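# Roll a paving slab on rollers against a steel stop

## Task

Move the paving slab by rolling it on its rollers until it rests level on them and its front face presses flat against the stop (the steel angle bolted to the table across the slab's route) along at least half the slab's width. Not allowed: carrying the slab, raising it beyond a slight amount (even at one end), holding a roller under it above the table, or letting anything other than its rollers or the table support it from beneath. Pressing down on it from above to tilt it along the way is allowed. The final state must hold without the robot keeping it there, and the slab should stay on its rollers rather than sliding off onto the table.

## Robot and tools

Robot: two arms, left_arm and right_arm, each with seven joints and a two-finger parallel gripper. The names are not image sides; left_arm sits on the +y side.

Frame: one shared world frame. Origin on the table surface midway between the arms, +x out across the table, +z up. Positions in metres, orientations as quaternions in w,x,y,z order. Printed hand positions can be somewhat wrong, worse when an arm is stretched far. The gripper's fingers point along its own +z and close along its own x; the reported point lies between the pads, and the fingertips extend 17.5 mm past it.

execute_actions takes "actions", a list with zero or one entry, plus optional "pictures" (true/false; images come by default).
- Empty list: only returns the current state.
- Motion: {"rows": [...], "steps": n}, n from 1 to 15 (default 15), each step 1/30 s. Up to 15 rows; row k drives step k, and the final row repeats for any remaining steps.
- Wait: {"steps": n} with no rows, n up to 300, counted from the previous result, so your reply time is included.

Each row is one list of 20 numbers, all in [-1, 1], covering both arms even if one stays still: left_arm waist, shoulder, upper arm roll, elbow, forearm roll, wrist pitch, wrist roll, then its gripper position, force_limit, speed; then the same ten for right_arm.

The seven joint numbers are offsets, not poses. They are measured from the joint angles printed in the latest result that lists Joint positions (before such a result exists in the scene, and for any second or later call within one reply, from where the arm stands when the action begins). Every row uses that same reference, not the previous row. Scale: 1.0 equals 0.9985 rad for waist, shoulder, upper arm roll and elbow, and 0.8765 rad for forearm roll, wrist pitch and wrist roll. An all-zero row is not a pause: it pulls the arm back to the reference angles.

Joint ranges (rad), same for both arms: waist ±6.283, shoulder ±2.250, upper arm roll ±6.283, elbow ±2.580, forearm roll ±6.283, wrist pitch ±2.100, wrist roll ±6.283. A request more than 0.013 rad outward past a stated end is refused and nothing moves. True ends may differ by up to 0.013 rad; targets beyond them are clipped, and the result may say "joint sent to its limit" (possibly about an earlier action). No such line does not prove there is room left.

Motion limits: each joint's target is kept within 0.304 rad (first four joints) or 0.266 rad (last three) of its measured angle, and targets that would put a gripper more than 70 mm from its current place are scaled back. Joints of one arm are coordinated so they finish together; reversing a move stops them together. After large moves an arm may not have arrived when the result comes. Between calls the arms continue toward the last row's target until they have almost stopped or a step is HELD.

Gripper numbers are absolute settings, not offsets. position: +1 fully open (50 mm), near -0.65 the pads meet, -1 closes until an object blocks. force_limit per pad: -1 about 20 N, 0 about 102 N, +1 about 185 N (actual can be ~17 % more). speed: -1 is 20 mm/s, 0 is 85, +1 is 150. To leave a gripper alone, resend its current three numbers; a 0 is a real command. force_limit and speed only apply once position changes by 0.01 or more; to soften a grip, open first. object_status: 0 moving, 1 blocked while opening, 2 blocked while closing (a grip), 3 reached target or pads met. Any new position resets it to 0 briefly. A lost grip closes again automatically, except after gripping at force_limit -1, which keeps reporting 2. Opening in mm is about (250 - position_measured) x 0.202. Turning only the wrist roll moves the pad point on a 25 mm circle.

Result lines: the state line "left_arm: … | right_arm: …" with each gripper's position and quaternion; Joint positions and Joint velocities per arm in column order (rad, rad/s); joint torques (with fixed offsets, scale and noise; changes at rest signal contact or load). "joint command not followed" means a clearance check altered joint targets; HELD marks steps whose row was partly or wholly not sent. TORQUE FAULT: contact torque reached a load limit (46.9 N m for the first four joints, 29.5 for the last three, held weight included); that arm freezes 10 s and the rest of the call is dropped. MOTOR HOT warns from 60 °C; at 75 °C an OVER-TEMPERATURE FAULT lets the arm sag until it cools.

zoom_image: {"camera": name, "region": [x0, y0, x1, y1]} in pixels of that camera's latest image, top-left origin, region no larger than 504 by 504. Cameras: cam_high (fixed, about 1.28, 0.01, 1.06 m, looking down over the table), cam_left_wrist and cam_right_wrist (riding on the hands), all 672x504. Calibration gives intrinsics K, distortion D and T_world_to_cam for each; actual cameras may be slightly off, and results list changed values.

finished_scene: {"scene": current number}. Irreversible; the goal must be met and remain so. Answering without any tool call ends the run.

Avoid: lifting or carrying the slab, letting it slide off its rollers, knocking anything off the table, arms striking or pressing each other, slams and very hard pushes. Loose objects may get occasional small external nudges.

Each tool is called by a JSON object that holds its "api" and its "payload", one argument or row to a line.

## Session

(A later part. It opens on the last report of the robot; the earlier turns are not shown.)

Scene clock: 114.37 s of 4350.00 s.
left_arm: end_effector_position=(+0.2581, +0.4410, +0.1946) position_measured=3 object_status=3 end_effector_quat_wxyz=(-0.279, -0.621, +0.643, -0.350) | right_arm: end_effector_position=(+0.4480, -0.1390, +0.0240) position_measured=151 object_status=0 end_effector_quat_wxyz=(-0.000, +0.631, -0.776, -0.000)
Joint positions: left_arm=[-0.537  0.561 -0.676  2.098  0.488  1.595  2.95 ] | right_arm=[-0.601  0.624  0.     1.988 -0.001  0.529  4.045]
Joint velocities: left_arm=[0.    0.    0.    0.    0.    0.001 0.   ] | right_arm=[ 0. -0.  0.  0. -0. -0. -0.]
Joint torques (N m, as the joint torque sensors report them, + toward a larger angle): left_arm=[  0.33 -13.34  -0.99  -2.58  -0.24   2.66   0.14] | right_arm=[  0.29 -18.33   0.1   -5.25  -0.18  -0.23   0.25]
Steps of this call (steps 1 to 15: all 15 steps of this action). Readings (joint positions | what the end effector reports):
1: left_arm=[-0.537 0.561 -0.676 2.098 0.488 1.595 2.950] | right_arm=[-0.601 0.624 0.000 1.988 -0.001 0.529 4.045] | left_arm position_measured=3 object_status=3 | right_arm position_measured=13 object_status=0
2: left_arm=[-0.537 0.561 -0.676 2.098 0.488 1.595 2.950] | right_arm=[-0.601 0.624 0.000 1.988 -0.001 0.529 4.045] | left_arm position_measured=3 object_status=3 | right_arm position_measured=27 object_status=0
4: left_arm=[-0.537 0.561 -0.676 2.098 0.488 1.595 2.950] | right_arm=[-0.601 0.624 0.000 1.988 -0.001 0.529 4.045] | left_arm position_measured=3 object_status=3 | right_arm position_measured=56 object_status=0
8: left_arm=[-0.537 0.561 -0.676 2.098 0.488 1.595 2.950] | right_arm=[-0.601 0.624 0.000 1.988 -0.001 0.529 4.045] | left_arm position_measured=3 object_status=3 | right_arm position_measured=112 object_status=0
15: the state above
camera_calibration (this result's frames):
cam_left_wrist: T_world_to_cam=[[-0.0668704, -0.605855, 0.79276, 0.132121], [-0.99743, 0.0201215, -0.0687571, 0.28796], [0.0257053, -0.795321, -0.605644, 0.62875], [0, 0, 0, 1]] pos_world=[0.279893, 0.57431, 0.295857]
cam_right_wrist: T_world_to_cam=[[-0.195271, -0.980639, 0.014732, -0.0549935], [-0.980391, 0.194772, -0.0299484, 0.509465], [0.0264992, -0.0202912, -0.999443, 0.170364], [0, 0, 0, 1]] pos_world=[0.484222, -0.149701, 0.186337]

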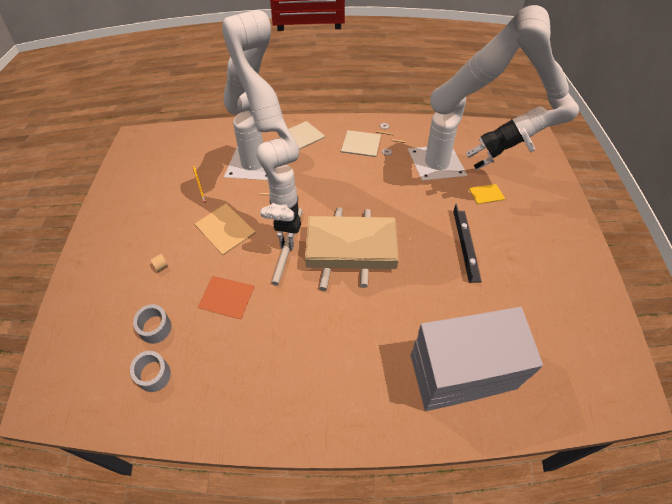

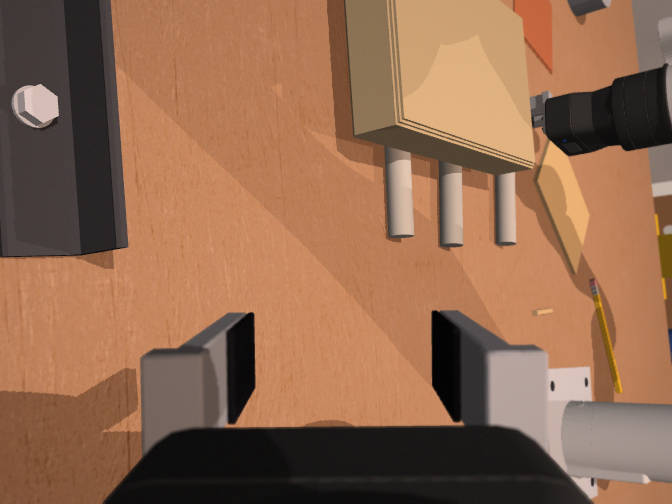

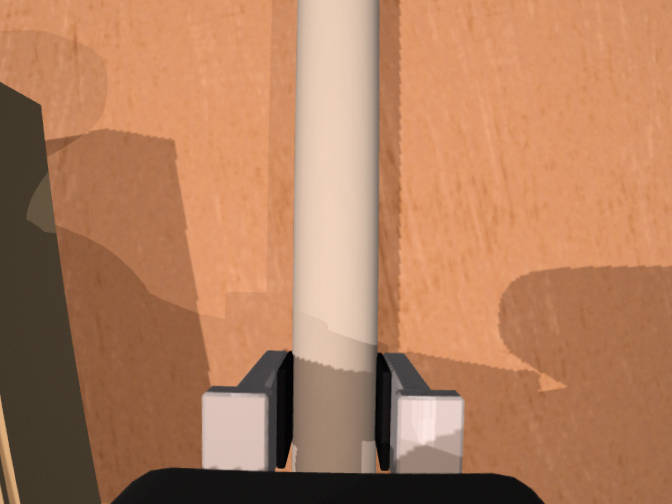

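{"api": "execute_actions", "payload": {
  "actions": [],
  "pictures": false
}}

{"api": "zoom_image", "payload": {
  "camera": "cam_high",
  "region": [260, 190, 500, 300]
}}

Scene clock: 117.53 s of 4350.00 s.
left_arm: end_effector_position=(+0.2581, +0.4410, +0.1946) position_measured=3 object_status=3 end_effector_quat_wxyz=(-0.279, -0.621, +0.643, -0.350) | right_arm: end_effector_position=(+0.4480, -0.1390, +0.0240) position_measured=151 object_status=2 end_effector_quat_wxyz=(-0.000, +0.631, -0.776, -0.000)
Joint positions: left_arm=[-0.537  0.561 -0.676  2.098  0.488  1.595  2.95 ] | right_arm=[-0.601  0.624  0.     1.988 -0.001  0.529  4.045]
Joint velocities: left_arm=[-0.    -0.     0.     0.001 -0.     0.    -0.001] | right_arm=[-0.    -0.     0.    -0.     0.     0.001 -0.   ]
Joint torques (N m, as the joint torque sensors report them, + toward a larger angle): left_arm=[  0.1  -13.18  -1.22  -2.81  -0.08   2.77   0.07] | right_arm=[  0.1  -18.28   0.49  -4.82   0.09  -0.19   0.04]
Steps of this call (steps 1 to 15: the robot went on to your last target; steps 16 to 90: nothing new was sent; then 0.17 s passed at rest). Readings (joint positions | what the end effector reports):
1: left_arm=[-0.537 0.561 -0.676 2.098 0.488 1.595 2.950] | right_arm=[-0.601 0.624 0.000 1.988 -0.001 0.529 4.045] | left_arm position_measured=3 object_status=3 | right_arm position_measured=151 object_status=0
2: left_arm=[-0.537 0.561 -0.676 2.098 0.488 1.595 2.950] | right_arm=[-0.601 0.624 0.000 1.988 -0.001 0.529 4.045] | left_arm position_measured=3 object_status=3 | right_arm position_measured=151 object_status=2
4: left_arm=[-0.537 0.561 -0.676 2.098 0.488 1.595 2.950] | right_arm=[-0.601 0.624 0.000 1.988 -0.001 0.529 4.045] | left_arm position_measured=3 object_status=3 | right_arm position_measured=151 object_status=2
8: left_arm=[-0.537 0.561 -0.676 2.098 0.488 1.595 2.950] | right_arm=[-0.601 0.624 0.000 1.988 -0.001 0.529 4.045] | left_arm position_measured=3 object_status=3 | right_arm position_measured=151 object_status=2
90: the state above
All arms were judged still, so your last target was given up. Only a new action makes them travel on or press farther. Fingers that are still opening or closing keep moving.

Region (260, 190, 500, 300) of cam_high's 672x504 image, scaled by 2.100, with more detail than that image has; it fills the top 231 rows of this view, and the rest is white.

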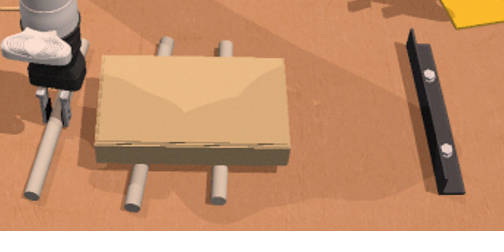

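{"api": "execute_actions", "payload": {
  "actions": [
    {"rows":[[0,0,0,0,0,0,0,1,0,0, 0,-0.1915,0,-0.093,0,0.325,0,-1,0,0]],"steps":15}
  ],
  "pictures": false
}}

{"api": "execute_actions", "payload": {
  "actions": [
    {"steps":6}
  ]
}}

Scene clock: 126.00 s of 4350.00 s.
left_arm: end_effector_position=(+0.2581, +0.4410, +0.1946) position_measured=3 object_status=3 end_effector_quat_wxyz=(-0.279, -0.621, +0.643, -0.350) | right_arm: end_effector_position=(+0.4474, -0.1392, +0.1182) position_measured=151 object_status=2 end_effector_quat_wxyz=(+0.002, +0.631, -0.776, -0.001)
Joint positions: left_arm=[-0.537  0.561 -0.676  2.098  0.488  1.595  2.95 ] | right_arm=[-0.601  0.437  0.     1.895 -0.001  0.814  4.045]
Joint velocities: left_arm=[ 0.     0.     0.001  0.     0.     0.    -0.   ] | right_arm=[-0.001 -0.034 -0.001  0.001 -0.     0.004 -0.   ]
Joint torques (N m, as the joint torque sensors report them, + toward a larger angle): left_arm=[  0.03 -13.24  -1.09  -2.75  -0.1    2.63  -0.11] | right_arm=[ -0.25 -17.19   0.06  -7.25   0.    -0.28   0.19]
Steps of this call (steps 1 to 90: nothing new was sent; then 4.97 s passed at rest; steps 91 to 105: all 15 steps of this action). Readings (joint positions | what the end effector reports):
91: left_arm=[-0.537 0.561 -0.676 2.098 0.488 1.595 2.950] | right_arm=[-0.601 0.623 0.000 1.987 -0.001 0.531 4.045] | left_arm position_measured=3 object_status=3 | right_arm position_measured=151 object_status=2
92: left_arm=[-0.537 0.561 -0.676 2.098 0.488 1.595 2.950] | right_arm=[-0.601 0.616 0.000 1.985 -0.001 0.538 4.045] | left_arm position_measured=3 object_status=3 | right_arm position_measured=151 object_status=2
94: left_arm=[-0.537 0.561 -0.676 2.098 0.488 1.595 2.950] | right_arm=[-0.601 0.587 0.000 1.973 -0.001 0.575 4.045] | left_arm position_measured=3 object_status=3 | right_arm position_measured=151 object_status=2
98: left_arm=[-0.537 0.561 -0.676 2.098 0.488 1.595 2.950] | right_arm=[-0.601 0.489 0.000 1.923 -0.001 0.722 4.045] | left_arm position_measured=3 object_status=3 | right_arm position_measured=151 object_status=2
105: the state above

Scene clock: 126.20 s of 4350.00 s.
left_arm: end_effector_position=(+0.2581, +0.4410, +0.1946) position_measured=3 object_status=3 end_effector_quat_wxyz=(-0.279, -0.621, +0.643, -0.350) | right_arm: end_effector_position=(+0.4479, -0.1389, +0.1196) position_measured=151 object_status=2 end_effector_quat_wxyz=(+0.000, +0.631, -0.776, -0.000)
Joint positions: left_arm=[-0.537  0.561 -0.676  2.098  0.488  1.595  2.95 ] | right_arm=[-0.601  0.434  0.     1.895 -0.001  0.814  4.045]
Joint velocities: left_arm=[ 0.     0.001 -0.001 -0.    -0.    -0.     0.001] | right_arm=[ 0.    -0.006 -0.     0.     0.    -0.     0.   ]
Joint torques (N m, as the joint torque sensors report them, + toward a larger angle): left_arm=[ -0.01 -13.15  -1.25  -2.56  -0.32   2.84  -0.04] | right_arm=[ -0.19 -17.44  -0.08  -7.35  -0.28  -0.21   0.04]
Steps of this call (steps 1 to 6: the robot went on to your last target). Readings (joint positions | what the end effector reports):
1: left_arm=[-0.537 0.561 -0.676 2.098 0.488 1.595 2.950] | right_arm=[-0.601 0.436 0.000 1.895 -0.001 0.814 4.045] | left_arm position_measured=3 object_status=3 | right_arm position_measured=151 object_status=2
2: left_arm=[-0.537 0.561 -0.676 2.098 0.488 1.595 2.950] | right_arm=[-0.601 0.435 0.000 1.895 -0.001 0.814 4.045] | left_arm position_measured=3 object_status=3 | right_arm position_measured=151 object_status=2
4: left_arm=[-0.537 0.561 -0.676 2.098 0.488 1.595 2.950] | right_arm=[-0.601 0.434 0.000 1.895 -0.001 0.814 4.045] | left_arm position_measured=3 object_status=3 | right_arm position_measured=151 object_status=2
6: the state above
camera_calibration (this result's frames):
cam_left_wrist: T_world_to_cam=[[-0.0668708, -0.605856, 0.792759, 0.132123], [-0.99743, 0.0201218, -0.0687574, 0.28796], [0.0257053, -0.79532, -0.605645, 0.62875], [0, 0, 0, 1]] pos_world=[0.279893, 0.57431, 0.295857]
cam_right_wrist: T_world_to_cam=[[-0.195074, -0.980669, 0.0153089, -0.0565064], [-0.980466, 0.194586, -0.0286984, 0.5121], [0.0251648, -0.0206081, -0.999471, 0.266527], [0, 0, 0, 1]] pos_world=[0.484367, -0.149569, 0.281947]

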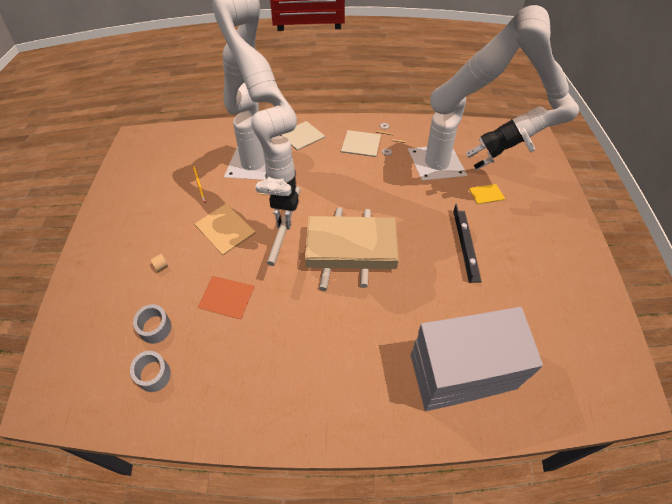

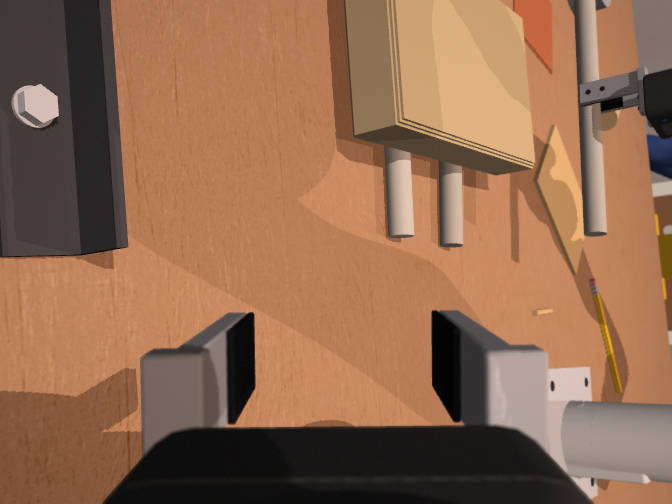

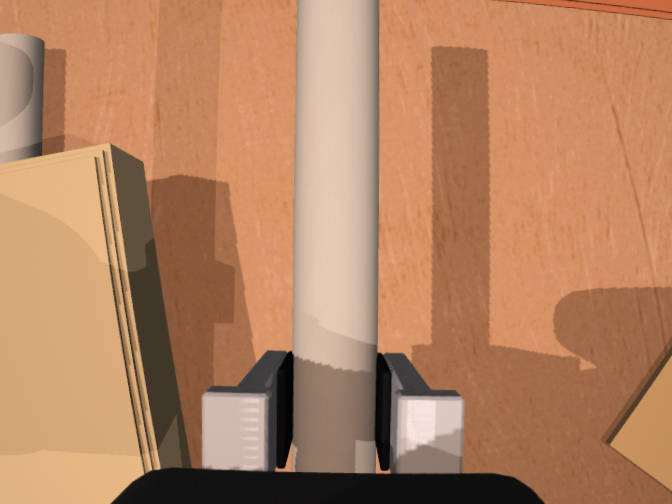

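{"api": "execute_actions", "payload": {
  "actions": [
    {"rows":[[0,0,0,0,0,0,0,1,0,0, -0.452,0.504,0,-1,0,0.564,-0.293,-1,0,0]],"steps":15}
  ],
  "pictures": false
}}

{"api": "execute_actions", "payload": {
  "actions": [
    {"steps":20}
  ],
  "pictures": false
}}

Scene clock: 129.03 s of 4350.00 s.
left_arm: end_effector_position=(+0.2581, +0.4410, +0.1946) position_measured=3 object_status=3 end_effector_quat_wxyz=(-0.279, -0.621, +0.643, -0.350) | right_arm: end_effector_position=(+0.4382, -0.0099, +0.0820) position_measured=151 object_status=2 end_effector_quat_wxyz=(+0.100, +0.663, -0.742, +0.018)
Joint positions: left_arm=[-0.537  0.561 -0.676  2.098  0.488  1.595  2.95 ] | right_arm=[-0.896  0.722  0.024  1.506  0.021  1.115  3.851]
Joint velocities: left_arm=[ 0.  0. -0. -0.  0. -0. -0.] | right_arm=[-0.476  0.448  0.046 -1.116  0.044  0.781 -0.26 ]
Joint torques (N m, as the joint torque sensors report them, + toward a larger angle): left_arm=[  0.03 -13.26  -1.37  -2.5   -0.42   2.85  -0.18] | right_arm=[-12.41  23.02 -14.66  17.47  -8.97   1.04   1.28]
From where the robot then was, a joint's target lay farther than a number of 1.0 reaches, so one or more steps of this call were cut to that.
Steps of this call (steps 1 to 15: the robot went on to your last target; steps 16 to 70: nothing new was sent; steps 71 to 85: all 15 steps of this action). Readings (joint positions | what the end effector reports):
71: left_arm=[-0.537 0.561 -0.676 2.098 0.488 1.595 2.950] | right_arm=[-0.602 0.435 0.001 1.894 -0.001 0.815 4.045] | left_arm position_measured=3 object_status=3 | right_arm position_measured=151 object_status=2
72: left_arm=[-0.537 0.561 -0.676 2.098 0.488 1.595 2.950] | right_arm=[-0.609 0.442 0.002 1.888 -0.000 0.820 4.041] | left_arm position_measured=3 object_status=3 | right_arm position_measured=151 object_status=2
74: left_arm=[-0.537 0.561 -0.676 2.098 0.488 1.595 2.950] | right_arm=[-0.639 0.472 0.003 1.861 -0.000 0.843 4.018] | left_arm position_measured=3 object_status=3 | right_arm position_measured=151 object_status=2
78: left_arm=[-0.537 0.561 -0.676 2.098 0.488 1.595 2.950] | right_arm=[-0.748 0.582 0.002 1.754 -0.001 0.936 3.939] | left_arm position_measured=3 object_status=3 | right_arm position_measured=151 object_status=2
85: the state above

Scene clock: 129.70 s of 4350.00 s.
left_arm: end_effector_position=(+0.2581, +0.4410, +0.1946) position_measured=3 object_status=3 end_effector_quat_wxyz=(-0.279, -0.621, +0.643, -0.350) | right_arm: end_effector_position=(+0.4866, +0.2006, +0.1233) position_measured=151 object_status=2 end_effector_quat_wxyz=(-0.001, +0.703, -0.711, -0.001)
Joint positions: left_arm=[-0.537  0.561 -0.676  2.098  0.488  1.595  2.95 ] | right_arm=[-1.051  0.932 -0.001  0.901 -0.002  1.307  3.789]
Joint velocities: left_arm=[ 0.    -0.     0.001 -0.     0.001  0.     0.   ] | right_arm=[-0.027  0.032 -0.006 -0.163 -0.004  0.027 -0.009]
Joint torques (N m, as the joint torque sensors report them, + toward a larger angle): left_arm=[  0.02 -13.08  -1.32  -2.64  -0.23   2.89   0.01] | right_arm=[  1.37 -27.29   0.85  -8.11   0.24  -0.05   0.35]
Steps of this call (steps 1 to 20: the robot went on to your last target). Readings (joint positions | what the end effector reports):
1: left_arm=[-0.537 0.561 -0.676 2.098 0.488 1.595 2.950] | right_arm=[-0.912 0.736 0.025 1.469 0.022 1.140 3.843] | left_arm position_measured=3 object_status=3 | right_arm position_measured=151 object_status=2
2: left_arm=[-0.537 0.561 -0.676 2.098 0.488 1.595 2.950] | right_arm=[-0.926 0.750 0.025 1.432 0.021 1.161 3.835] | left_arm position_measured=3 object_status=3 | right_arm position_measured=151 object_status=2
4: left_arm=[-0.537 0.561 -0.676 2.098 0.488 1.595 2.950] | right_arm=[-0.952 0.780 0.021 1.364 0.016 1.197 3.823] | left_arm position_measured=3 object_status=3 | right_arm position_measured=151 object_status=2
8: left_arm=[-0.537 0.561 -0.676 2.098 0.488 1.595 2.950] | right_arm=[-0.993 0.834 0.010 1.226 0.006 1.247 3.807] | left_arm position_measured=3 object_status=3 | right_arm position_measured=151 object_status=2
20: the state above

{"api": "execute_actions", "payload": {
  "actions": []
}}

Scene clock: 130.67 s of 4350.00 s.
left_arm: end_effector_position=(+0.2581, +0.4410, +0.1946) position_measured=3 object_status=3 end_effector_quat_wxyz=(-0.279, -0.621, +0.643, -0.350) | right_arm: end_effector_position=(+0.4868, +0.2012, +0.1215) position_measured=151 object_status=2 end_effector_quat_wxyz=(+0.000, +0.704, -0.711, -0.001)
Joint positions: left_arm=[-0.537  0.561 -0.676  2.098  0.488  1.595  2.95 ] | right_arm=[-1.052  0.937  0.     0.896 -0.001  1.309  3.789]
Joint velocities: left_arm=[ 0.    -0.    -0.     0.002 -0.    -0.001  0.   ] | right_arm=[-0. -0.  0. -0.  0.  0.  0.]
Joint torques (N m, as the joint torque sensors report them, + toward a larger angle): left_arm=[  0.18 -13.14  -1.23  -2.69  -0.33   2.83  -0.17] | right_arm=[ -0.42 -28.52   0.24 -10.02  -0.21  -0.12   0.14]
Steps of this call (steps 1 to 29: the robot went on to your last target). Readings (joint positions | what the end effector reports):
1: left_arm=[-0.537 0.561 -0.676 2.098 0.488 1.595 2.950] | right_arm=[-1.052 0.933 -0.001 0.898 -0.002 1.307 3.789] | left_arm position_measured=3 object_status=3 | right_arm position_measured=151 object_status=2
2: left_arm=[-0.537 0.561 -0.676 2.098 0.488 1.595 2.950] | right_arm=[-1.052 0.933 -0.000 0.897 -0.002 1.308 3.789] | left_arm position_measured=3 object_status=3 | right_arm position_measured=151 object_status=2
4: left_arm=[-0.537 0.561 -0.676 2.098 0.488 1.595 2.950] | right_arm=[-1.052 0.935 0.000 0.896 -0.001 1.308 3.789] | left_arm position_measured=3 object_status=3 | right_arm position_measured=151 object_status=2
8: left_arm=[-0.537 0.561 -0.676 2.098 0.488 1.595 2.950] | right_arm=[-1.052 0.936 0.000 0.896 -0.001 1.309 3.789] | left_arm position_measured=3 object_status=3 | right_arm position_measured=151 object_status=2
29: the state above
camera_calibration (this result's frames):
cam_left_wrist: T_world_to_cam=[[-0.0668708, -0.605857, 0.792758, 0.132124], [-0.99743, 0.0201219, -0.0687573, 0.28796], [0.0257053, -0.795319, -0.605646, 0.62875], [0, 0, 0, 1]] pos_world=[0.279893, 0.574311, 0.295856]
cam_right_wrist: T_world_to_cam=[[-0.00126237, -0.99989, 0.0147744, 0.194186], [-0.999576, 0.000831838, -0.0291101, 0.532496], [0.0290946, -0.0148048, -0.999467, 0.271373], [0, 0, 0, 1]] pos_world=[0.52462, 0.19774, 0.28386]

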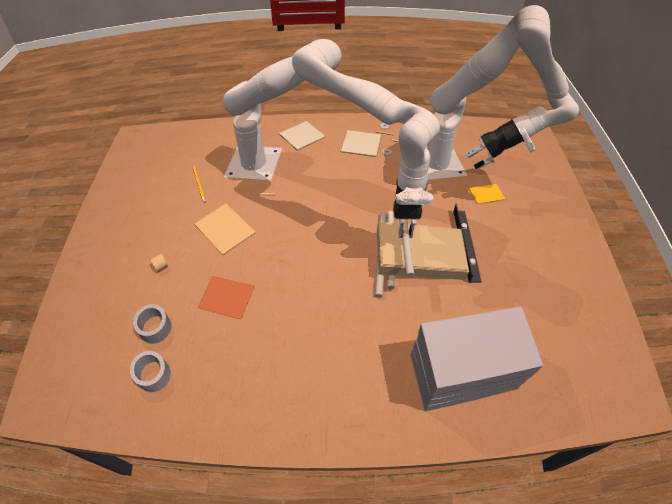

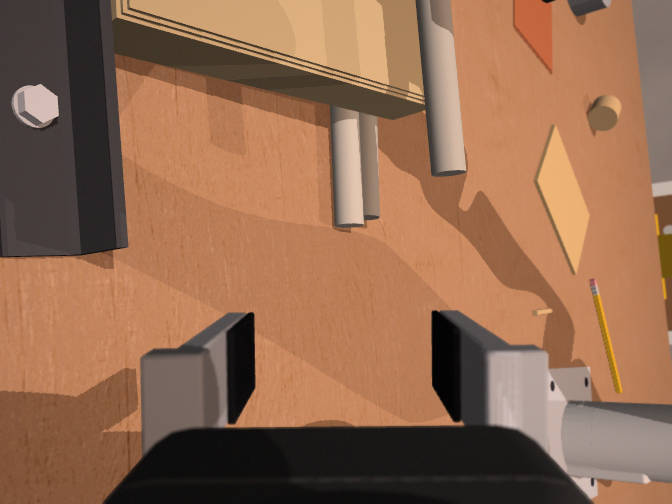

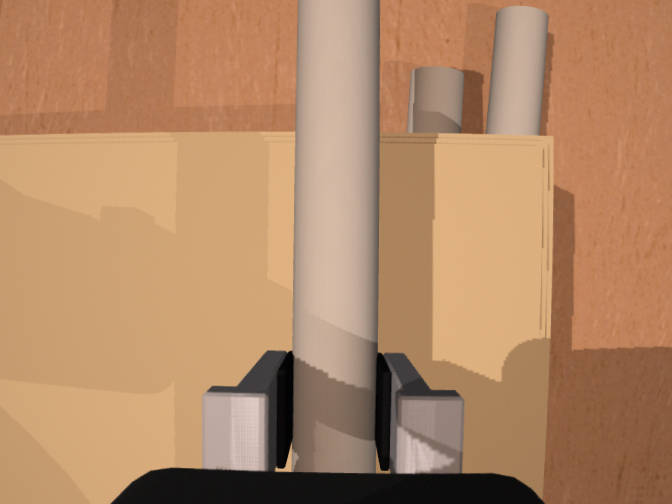

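{"api": "zoom_image", "payload": {
  "camera": "cam_high",
  "region": [340, 190, 510, 310]
}}

{"api": "zoom_image", "payload": {
  "camera": "cam_left_wrist",
  "region": [60, 0, 500, 260]
}}

Region (340, 190, 510, 310) of cam_high's 672x504 image, scaled by 2.965, with more detail than that image has; it fills the top 356 rows of this view, and the rest is white.

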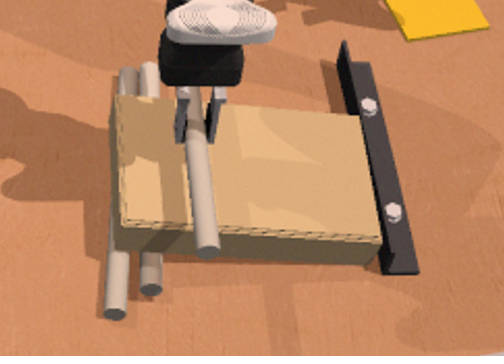

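Region (60, 0, 500, 260) of cam_left_wrist's 672x504 image, scaled by 1.145; it fills the top 298 rows of this view, and the rest is white.

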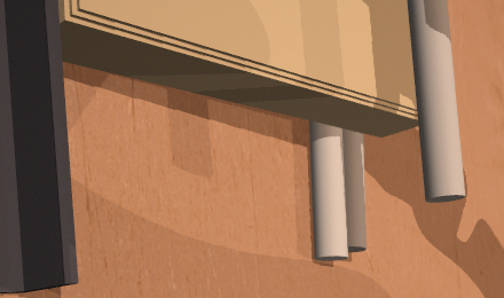

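{"api": "execute_actions", "payload": {
  "actions": [
    {"rows":[[0.3,-0.088,0.677,-0.581,-0.557,-0.508,0.685,1,0,0, 0,-0.15,0,0,0,0.17,0,-1,0,0],[0.3,-0.088,0.677,-0.581,-0.557,-0.508,0.685,1,0,0, 0,-0.15,0,0,0,0.17,0,-1,0,0],[0.3,-0.088,0.677,-0.581,-0.557,-0.508,0.685,1,0,0, 0,-0.15,0,0,0,0.17,0,-1,0,0],[0.3,-0.088,0.677,-0.581,-0.557,-0.508,0.685,1,0,0, 0,-0.15,0,0,0,0.17,0,-1,0,0],[0.3,-0.088,0.677,-0.581,-0.557,-0.508,0.685,1,0,0, 0,-0.15,0,0,0,0.17,0,-1,0,0],[0.3,-0.088,0.677,-0.581,-0.557,-0.508,0.685,1,0,0, 0,-0.15,0,0,0,0.17,0,-1,0,0],[0.3,-0.088,0.677,-0.581,-0.557,-0.508,0.685,1,0,0, 0.735,-0.603,0,0.917,0,-0.358,0,-1,0,0]],"steps":15}
  ],
  "pictures": false
}}

{"api": "execute_actions", "payload": {
  "actions": [
    {"steps":30}
  ]
}}

Scene clock: 163.90 s of 4350.00 s.
left_arm: end_effector_position=(+0.3429, +0.5395, +0.1548) position_measured=3 object_status=3 end_effector_quat_wxyz=(-0.180, -0.474, +0.859, -0.072) | right_arm: end_effector_position=(+0.5265, +0.1144, +0.2509) position_measured=151 object_status=2 end_effector_quat_wxyz=(-0.059, +0.652, -0.756, -0.005)
Joint positions: left_arm=[-0.315  0.497 -0.34   1.76   0.193  1.31   3.246] | right_arm=[-0.915  0.664 -0.001  1.029 -0.002  1.331  3.789]
Joint velocities: left_arm=[ 0.214 -0.064  0.762 -0.718 -0.581 -0.483  0.673] | right_arm=[ 0.667 -0.663 -0.001  0.657 -0.005 -0.579  0.   ]
Joint torques (N m, as the joint torque sensors report them, + toward a larger angle): left_arm=[  0.39 -16.98  -0.16  -5.73   0.3    1.66   0.07] | right_arm=[ -0.7  -25.14  -0.27 -10.16  -0.08  -0.21   0.1 ]
Steps of this call (steps 1 to 15: the robot went on to your last target; steps 16 to 90: nothing new was sent; then 29.73 s passed at rest; steps 91 to 105: all 15 steps of this action). Readings (joint positions | what the end effector reports):
91: left_arm=[-0.535 0.561 -0.676 2.097 0.487 1.595 2.950] | right_arm=[-1.052 0.936 0.000 0.896 -0.001 1.309 3.789] | left_arm position_measured=3 object_status=3 | right_arm position_measured=151 object_status=2
92: left_arm=[-0.528 0.559 -0.672 2.091 0.482 1.590 2.955] | right_arm=[-1.052 0.930 0.000 0.897 -0.001 1.314 3.789] | left_arm position_measured=3 object_status=3 | right_arm position_measured=151 object_status=2
94: left_arm=[-0.498 0.550 -0.646 2.064 0.459 1.567 2.978] | right_arm=[-1.052 0.902 -0.000 0.899 -0.001 1.340 3.789] | left_arm position_measured=3 object_status=3 | right_arm position_measured=151 object_status=2
98: left_arm=[-0.397 0.520 -0.530 1.949 0.357 1.466 3.079] | right_arm=[-1.048 0.812 -0.001 0.899 -0.002 1.422 3.789] | left_arm position_measured=3 object_status=3 | right_arm position_measured=151 object_status=2
105: the state above

Scene clock: 164.90 s of 4350.00 s.
left_arm: end_effector_position=(+0.5235, +0.5295, +0.2000) position_measured=3 object_status=3 end_effector_quat_wxyz=(+0.000, -0.396, +0.918, +0.000) | right_arm: end_effector_position=(+0.4870, -0.2485, +0.1895) position_measured=151 object_status=2 end_effector_quat_wxyz=(+0.014, -0.412, +0.911, -0.003)
Joint positions: left_arm=[-0.237  0.473 -0.     1.518 -0.     1.15   3.55 ] | right_arm=[-0.342  0.344  0.002  1.764 -0.001  1.004  3.789]
Joint velocities: left_arm=[ 0.    -0.    -0.    -0.001 -0.001  0.    -0.   ] | right_arm=[ 0.289 -0.102  0.007  0.647  0.003 -0.104 -0.001]
Joint torques (N m, as the joint torque sensors report them, + toward a larger angle): left_arm=[ -0.14 -18.85   0.17  -9.02   0.16  -0.05   0.19] | right_arm=[ -1.82 -17.05  -1.08 -10.48  -0.06  -0.85  -0.07]
Steps of this call (steps 1 to 30: the robot went on to your last target). Readings (joint positions | what the end effector reports):
1: left_arm=[-0.308 0.495 -0.314 1.737 0.174 1.294 3.269] | right_arm=[-0.893 0.642 -0.001 1.051 -0.002 1.311 3.789] | left_arm position_measured=3 object_status=3 | right_arm position_measured=151 object_status=2
2: left_arm=[-0.302 0.493 -0.287 1.715 0.157 1.280 3.293] | right_arm=[-0.870 0.620 -0.001 1.074 -0.002 1.292 3.789] | left_arm position_measured=3 object_status=3 | right_arm position_measured=151 object_status=2
4: left_arm=[-0.290 0.489 -0.233 1.676 0.125 1.254 3.341] | right_arm=[-0.825 0.576 -0.001 1.118 -0.002 1.252 3.789] | left_arm position_measured=3 object_status=3 | right_arm position_measured=151 object_status=2
8: left_arm=[-0.266 0.482 -0.127 1.604 0.068 1.207 3.436] | right_arm=[-0.731 0.506 -0.000 1.210 -0.002 1.176 3.789] | left_arm position_measured=3 object_status=3 | right_arm position_measured=151 object_status=2
30: the state above
camera_calibration (this result's frames):
cam_left_wrist: T_world_to_cam=[[-0.6822, -0.731155, -0.00393832, 0.746986], [-0.730328, 0.681152, 0.0515137, 0.0374422], [-0.0349819, 0.0380189, -0.998665, 0.364734], [0, 0, 0, 1]] pos_world=[0.549698, 0.506791, 0.36526]
cam_right_wrist: T_world_to_cam=[[-0.654152, -0.756322, -0.00787474, 0.126251], [-0.755235, 0.65371, -0.0477911, 0.581801], [0.0412932, -0.0253154, -0.998826, 0.324013], [0, 0, 0, 1]] pos_world=[0.508604, -0.27664, 0.352432]

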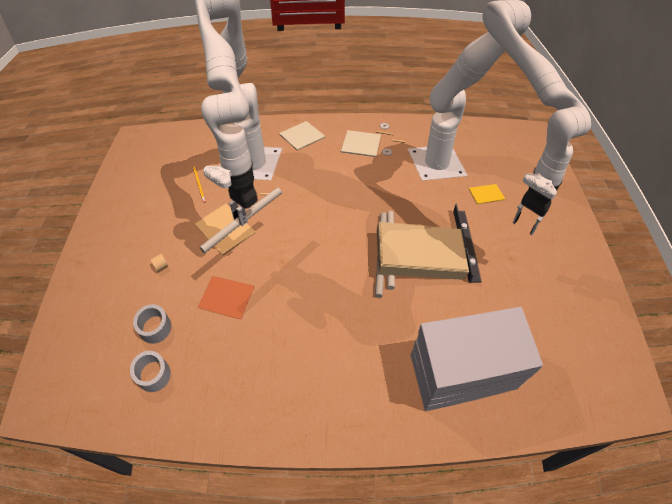

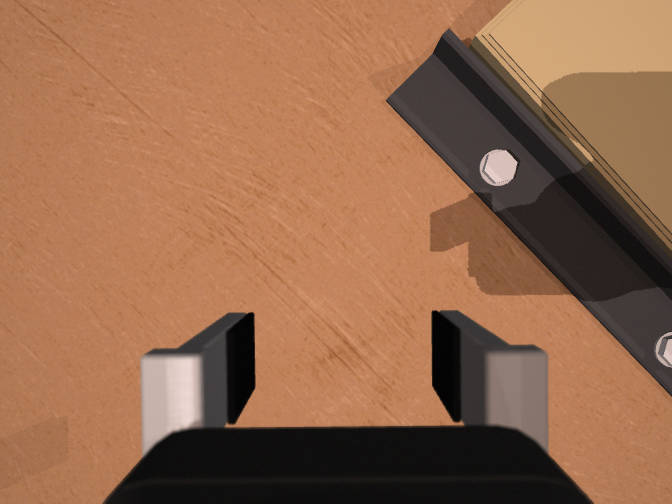

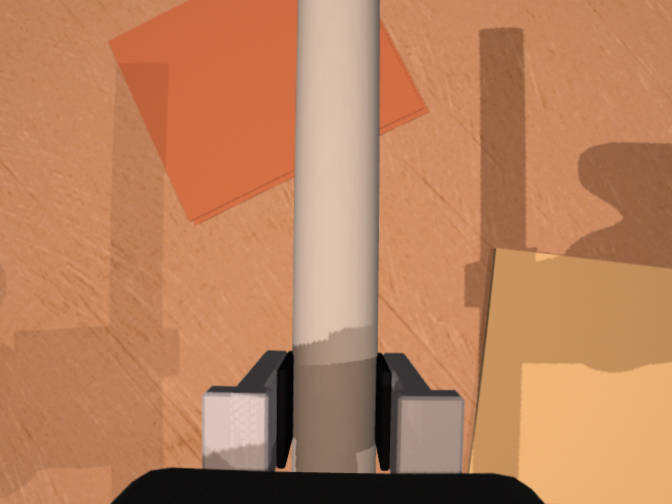

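{"api": "execute_actions", "payload": {
  "actions": [
    {"rows":[[0.816,0,0,0,0,0,0,1,0,0, 0,0,0,0,0,0,0,-1,0,0]],"steps":15}
  ],
  "pictures": false
}}

{"api": "execute_actions", "payload": {
  "actions": [
    {"steps":15}
  ]
}}

Scene clock: 166.80 s of 4350.00 s.
left_arm: end_effector_position=(+0.5468, +0.3633, +0.1999) position_measured=3 object_status=3 end_effector_quat_wxyz=(+0.001, -0.233, +0.972, +0.000) | right_arm: end_effector_position=(+0.4870, -0.2486, +0.1896) position_measured=151 object_status=2 end_effector_quat_wxyz=(+0.014, -0.412, +0.911, -0.003)
Joint positions: left_arm=[ 0.107  0.474 -0.001  1.517 -0.001  1.15   3.55 ] | right_arm=[-0.342  0.344  0.002  1.764 -0.001  1.004  3.788]
Joint velocities: left_arm=[0.851 0.001 0.003 0.    0.002 0.    0.001] | right_arm=[-0.002  0.001  0.001 -0.    -0.    -0.001 -0.   ]
Joint torques (N m, as the joint torque sensors report them, + toward a larger angle): left_arm=[  0.41 -19.28   0.03  -8.85   0.14  -0.04   0.07] | right_arm=[ -0.71 -16.93   0.03  -8.89  -0.06  -0.12   0.18]
Steps of this call (steps 1 to 30: the robot went on to your last target; steps 31 to 42: nothing new was sent; steps 43 to 57: all 15 steps of this action). Readings (joint positions | what the end effector reports):
43: left_arm=[-0.236 0.474 -0.001 1.518 -0.001 1.150 3.550] | right_arm=[-0.319 0.335 0.000 1.811 -0.001 0.995 3.789] | left_arm position_measured=3 object_status=3 | right_arm position_measured=151 object_status=2
44: left_arm=[-0.229 0.474 -0.002 1.518 -0.001 1.150 3.550] | right_arm=[-0.323 0.337 0.001 1.806 -0.001 0.997 3.788] | left_arm position_measured=3 object_status=3 | right_arm position_measured=151 object_status=2
46: left_arm=[-0.199 0.474 -0.004 1.518 -0.002 1.150 3.550] | right_arm=[-0.335 0.342 0.002 1.783 -0.001 1.001 3.788] | left_arm position_measured=3 object_status=3 | right_arm position_measured=151 object_status=2
50: left_arm=[-0.091 0.474 -0.002 1.517 -0.001 1.150 3.550] | right_arm=[-0.341 0.343 0.001 1.764 -0.001 1.003 3.789] | left_arm position_measured=3 object_status=3 | right_arm position_measured=151 object_status=2
57: the state above

Scene clock: 167.30 s of 4350.00 s.
left_arm: end_effector_position=(+0.4968, +0.1636, +0.2000) position_measured=3 object_status=3 end_effector_quat_wxyz=(+0.000, -0.025, +1.000, -0.001) | right_arm: end_effector_position=(+0.4870, -0.2485, +0.1895) position_measured=151 object_status=2 end_effector_quat_wxyz=(+0.014, -0.412, +0.911, -0.003)
Joint positions: left_arm=[0.526 0.474 0.001 1.517 0.    1.15  3.55 ] | right_arm=[-0.342  0.344  0.002  1.764 -0.001  1.004  3.788]
Joint velocities: left_arm=[ 0.621 -0.003  0.033  0.003  0.015  0.003 -0.001] | right_arm=[-0.  0. -0.  0.  0.  0.  0.]
Joint torques (N m, as the joint torque sensors report them, + toward a larger angle): left_arm=[ -2.15 -19.44  -1.42  -9.07  -0.7   -0.01   0.06] | right_arm=[ -0.03 -17.1   -0.1   -8.86  -0.19  -0.32   0.13]
Steps of this call (steps 1 to 15: the robot went on to your last target). Readings (joint positions | what the end effector reports):
1: left_arm=[0.135 0.474 -0.001 1.517 -0.001 1.150 3.550] | right_arm=[-0.342 0.344 0.002 1.764 -0.001 1.004 3.788] | left_arm position_measured=3 object_status=3 | right_arm position_measured=151 object_status=2
2: left_arm=[0.163 0.474 -0.001 1.517 -0.001 1.150 3.550] | right_arm=[-0.342 0.344 0.002 1.764 -0.001 1.004 3.788] | left_arm position_measured=3 object_status=3 | right_arm position_measured=151 object_status=2
4: left_arm=[0.220 0.474 -0.001 1.517 -0.000 1.150 3.550] | right_arm=[-0.342 0.344 0.002 1.764 -0.001 1.004 3.788] | left_arm position_measured=3 object_status=3 | right_arm position_measured=151 object_status=2
8: left_arm=[0.334 0.474 -0.001 1.517 -0.000 1.150 3.550] | right_arm=[-0.342 0.344 0.002 1.764 -0.001 1.004 3.788] | left_arm position_measured=3 object_status=3 | right_arm position_measured=151 object_status=2
15: the state above
camera_calibration (this result's frames):
cam_left_wrist: T_world_to_cam=[[-0.998434, -0.05582, -0.00369868, 0.507855], [-0.0559353, 0.997175, 0.0501284, -0.119372], [0.000890069, 0.0502568, -0.998736, 0.357869], [0, 0, 0, 1]] pos_world=[0.500064, 0.129398, 0.365279]
cam_right_wrist: T_world_to_cam=[[-0.654162, -0.756313, -0.00787942, 0.126259], [-0.755226, 0.65372, -0.0477932, 0.581803], [0.0412976, -0.0253138, -0.998826, 0.324012], [0, 0, 0, 1]] pos_world=[0.508605, -0.276643, 0.352433]

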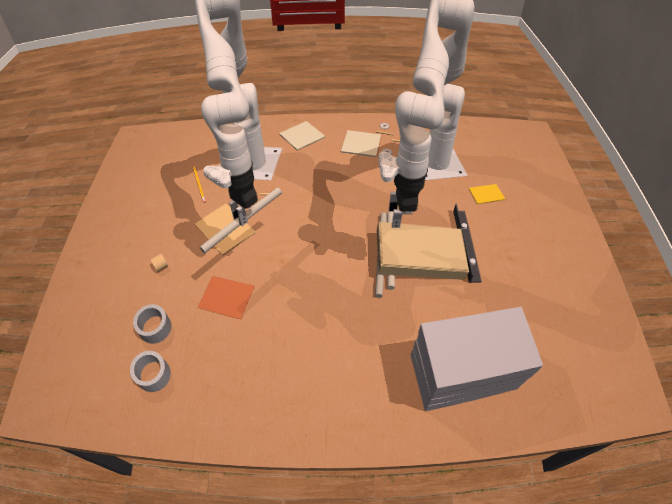

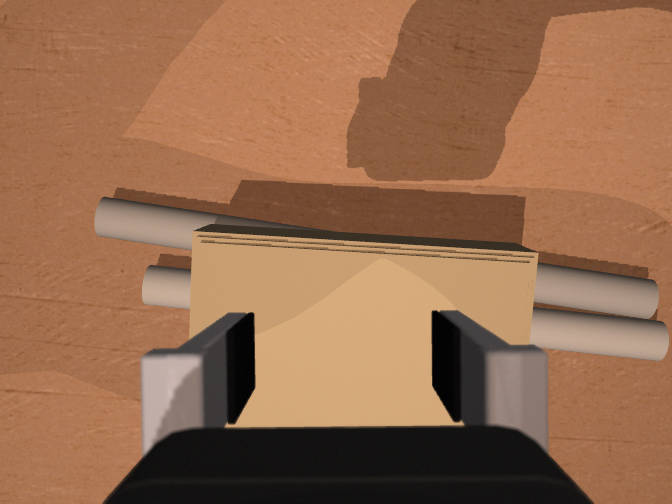

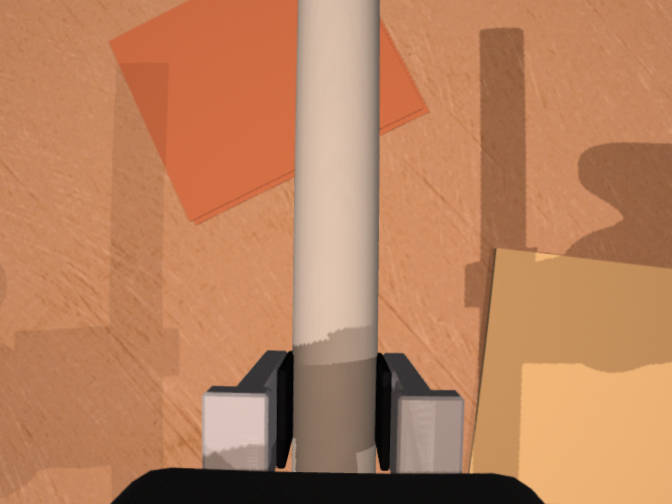

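{"api": "execute_actions", "payload": {
  "actions": []
}}

Scene clock: 168.57 s of 4350.00 s.
left_arm: end_effector_position=(+0.4852, +0.1421, +0.2000) position_measured=3 object_status=3 end_effector_quat_wxyz=(+0.000, +0.000, +1.000, +0.000) | right_arm: end_effector_position=(+0.4870, -0.2485, +0.1895) position_measured=151 object_status=2 end_effector_quat_wxyz=(+0.014, -0.412, +0.911, -0.003)
Joint positions: left_arm=[ 0.577  0.473 -0.     1.518 -0.     1.15   3.55 ] | right_arm=[-0.342  0.344  0.002  1.764 -0.001  1.004  3.788]
Joint velocities: left_arm=[-0.     0.     0.001 -0.001 -0.     0.001  0.001] | right_arm=[-0.    -0.     0.    -0.    -0.    -0.001 -0.   ]
Joint torques (N m, as the joint torque sensors report them, + toward a larger angle): left_arm=[  0.13 -18.73   0.61  -9.16   0.17  -0.25   0.25] | right_arm=[  0.09 -16.88  -0.17  -8.75   0.    -0.27   0.31]
Steps of this call (steps 1 to 30: the robot went on to your last target; steps 31 to 38: nothing new was sent). Readings (joint positions | what the end effector reports):
1: left_arm=[0.544 0.474 0.002 1.517 0.001 1.150 3.550] | right_arm=[-0.342 0.344 0.002 1.764 -0.001 1.004 3.788] | left_arm position_measured=3 object_status=3 | right_arm position_measured=151 object_status=2
2: left_arm=[0.557 0.474 0.003 1.518 0.001 1.150 3.550] | right_arm=[-0.342 0.344 0.002 1.764 -0.001 1.004 3.788] | left_arm position_measured=3 object_status=3 | right_arm position_measured=151 object_status=2
4: left_arm=[0.569 0.474 0.003 1.518 0.001 1.150 3.550] | right_arm=[-0.342 0.344 0.002 1.764 -0.001 1.004 3.788] | left_arm position_measured=3 object_status=3 | right_arm position_measured=151 object_status=2
8: left_arm=[0.574 0.474 -0.000 1.518 -0.000 1.150 3.550] | right_arm=[-0.342 0.344 0.002 1.764 -0.001 1.004 3.788] | left_arm position_measured=3 object_status=3 | right_arm position_measured=151 object_status=2
38: the state above
All arms were judged still, so your last target was given up. Only a new action makes them travel on or press farther. Fingers that are still opening or closing keep moving.
camera_calibration (this result's frames):
cam_left_wrist: T_world_to_cam=[[-0.999979, -0.00521091, -0.00394046, 0.488671], [-0.00540702, 0.998658, 0.0515126, -0.123538], [0.00366674, 0.0515328, -0.998665, 0.357448], [0, 0, 0, 1]] pos_world=[0.486682, 0.107499, 0.36526]
cam_right_wrist: T_world_to_cam=[[-0.654161, -0.756314, -0.0078787, 0.126258], [-0.755227, 0.653719, -0.0477926, 0.581802], [0.0412967, -0.0253139, -0.998826, 0.324012], [0, 0, 0, 1]] pos_world=[0.508605, -0.276642, 0.352432]

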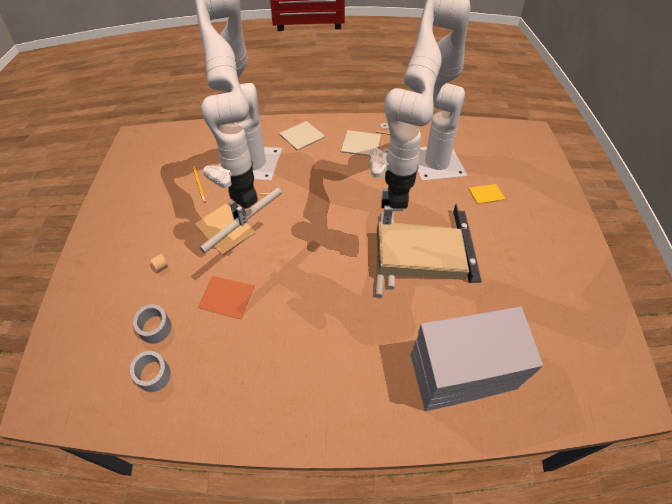

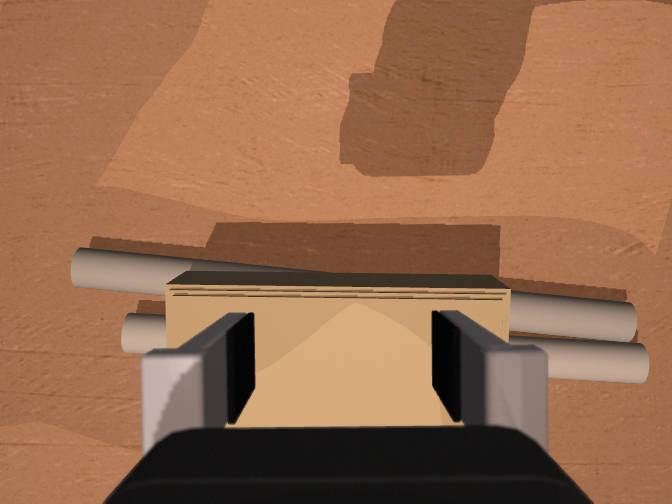

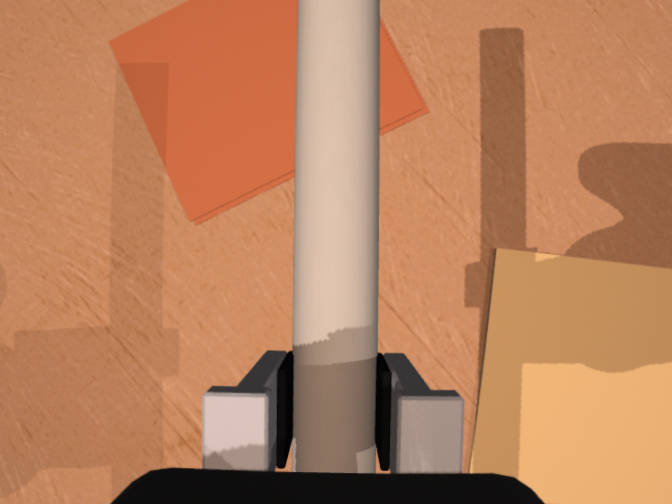

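{"api": "execute_actions", "payload": {
  "actions": [
    {"rows":[[-0.019,0.126,0,0.170,0,-0.337,-0.021,1,0,0, 0,0,0,0,0,0,0,-1,0,0]],"steps":15}
  ],
  "pictures": false
}}

{"api": "execute_actions", "payload": {
  "actions": [
    {"steps":8}
  ]
}}

Scene clock: 174.23 s of 4350.00 s.
left_arm: end_effector_position=(+0.4854, +0.1517, +0.0957) position_measured=3 object_status=3 end_effector_quat_wxyz=(+0.001, +0.000, +1.000, -0.000) | right_arm: end_effector_position=(+0.4870, -0.2485, +0.1895) position_measured=151 object_status=2 end_effector_quat_wxyz=(+0.014, -0.412, +0.911, -0.003)
Joint positions: left_arm=[ 0.559  0.598 -0.     1.687 -0.     0.855  3.532] | right_arm=[-0.342  0.344  0.002  1.764 -0.001  1.004  3.788]
Joint velocities: left_arm=[-0.003  0.012  0.003  0.005  0.001 -0.007 -0.   ] | right_arm=[-0.001 -0.    -0.001 -0.    -0.    -0.     0.   ]
Joint torques (N m, as the joint torque sensors report them, + toward a larger angle): left_arm=[  0.33 -20.03   0.13  -7.27   0.02   0.06   0.09] | right_arm=[  0.01 -17.03   0.17  -9.26   0.14  -0.2    0.27]
Steps of this call (steps 1 to 90: nothing new was sent; then 2.17 s passed at rest; steps 91 to 105: all 15 steps of this action). Readings (joint positions | what the end effector reports):
91: left_arm=[0.577 0.474 -0.000 1.519 -0.000 1.149 3.550] | right_arm=[-0.342 0.344 0.002 1.764 -0.001 1.004 3.788] | left_arm position_measured=3 object_status=3 | right_arm position_measured=151 object_status=2
92: left_arm=[0.576 0.478 -0.000 1.523 -0.000 1.141 3.550] | right_arm=[-0.342 0.344 0.002 1.764 -0.001 1.004 3.788] | left_arm position_measured=3 object_status=3 | right_arm position_measured=151 object_status=2
94: left_arm=[0.573 0.499 0.000 1.550 -0.000 1.098 3.547] | right_arm=[-0.342 0.344 0.002 1.764 -0.001 1.004 3.788] | left_arm position_measured=3 object_status=3 | right_arm position_measured=151 object_status=2
98: left_arm=[0.564 0.564 -0.000 1.638 -0.000 0.945 3.537] | right_arm=[-0.342 0.344 0.002 1.764 -0.001 1.004 3.788] | left_arm position_measured=3 object_status=3 | right_arm position_measured=151 object_status=2
105: the state above

Scene clock: 174.50 s of 4350.00 s.
left_arm: end_effector_position=(+0.4852, +0.1519, +0.0950) position_measured=3 object_status=3 end_effector_quat_wxyz=(+0.000, -0.000, +1.000, +0.000) | right_arm: end_effector_position=(+0.4870, -0.2485, +0.1895) position_measured=151 object_status=2 end_effector_quat_wxyz=(+0.014, -0.412, +0.911, -0.003)
Joint positions: left_arm=[ 0.558  0.599 -0.     1.687 -0.     0.855  3.532] | right_arm=[-0.342  0.344  0.002  1.764 -0.001  1.004  3.788]
Joint velocities: left_arm=[-0.     0.001  0.    -0.    -0.001  0.     0.001] | right_arm=[-0.    -0.    -0.001 -0.     0.    -0.    -0.   ]
Joint torques (N m, as the joint torque sensors report them, + toward a larger angle): left_arm=[ -0.08 -19.54   0.32  -7.62  -0.13  -0.28  -0.04] | right_arm=[ -0.03 -16.78  -0.34  -8.77   0.24  -0.34   0.16]
Steps of this call (steps 1 to 8: the robot went on to your last target). Readings (joint positions | what the end effector reports):
1: left_arm=[0.559 0.598 -0.000 1.687 -0.000 0.855 3.532] | right_arm=[-0.342 0.344 0.002 1.764 -0.001 1.004 3.788] | left_arm position_measured=3 object_status=3 | right_arm position_measured=151 object_status=2
2: left_arm=[0.559 0.599 -0.000 1.687 -0.000 0.855 3.532] | right_arm=[-0.342 0.344 0.002 1.764 -0.001 1.004 3.788] | left_arm position_measured=3 object_status=3 | right_arm position_measured=151 object_status=2
4: left_arm=[0.558 0.599 -0.000 1.687 -0.000 0.855 3.532] | right_arm=[-0.342 0.344 0.002 1.764 -0.001 1.004 3.788] | left_arm position_measured=3 object_status=3 | right_arm position_measured=151 object_status=2
8: the state above
camera_calibration (this result's frames):
cam_left_wrist: T_world_to_cam=[[-0.999977, -0.00564535, -0.00386027, 0.488281], [-0.00583687, 0.998654, 0.0515465, -0.127752], [0.00356408, 0.0515678, -0.998663, 0.252102], [0, 0, 0, 1]] pos_world=[0.486625, 0.117336, 0.260235]
cam_right_wrist: T_world_to_cam=[[-0.65417, -0.756306, -0.00788267, 0.126265], [-0.755219, 0.653728, -0.0477943, 0.581804], [0.0413002, -0.0253124, -0.998826, 0.324011], [0, 0, 0, 1]] pos_world=[0.508606, -0.276645, 0.352433]

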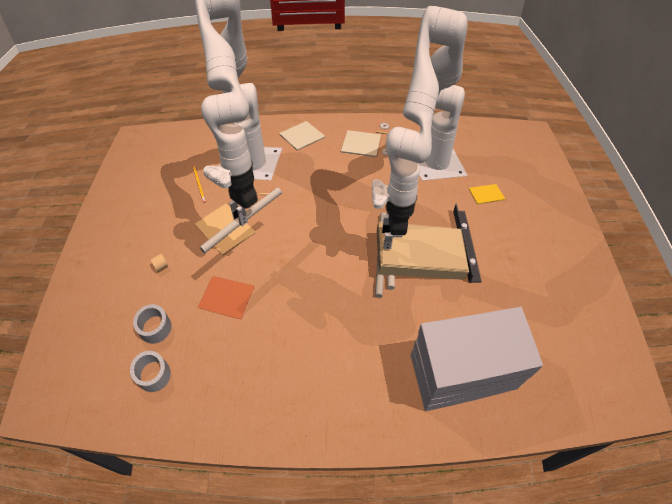

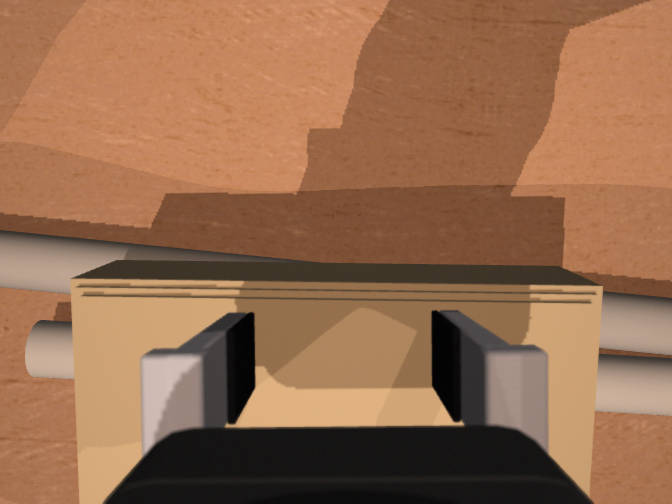

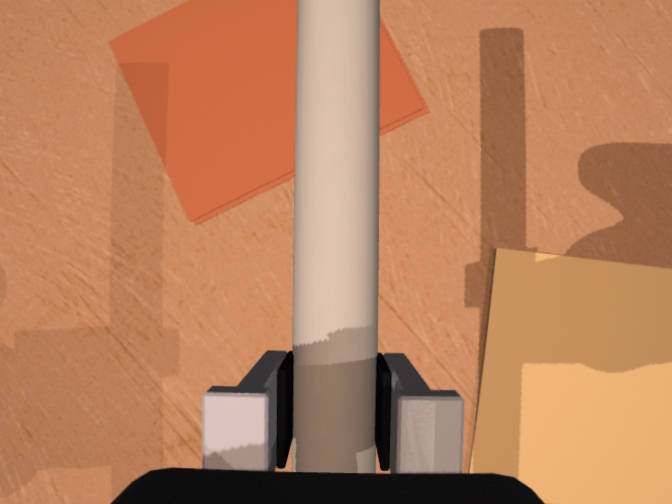

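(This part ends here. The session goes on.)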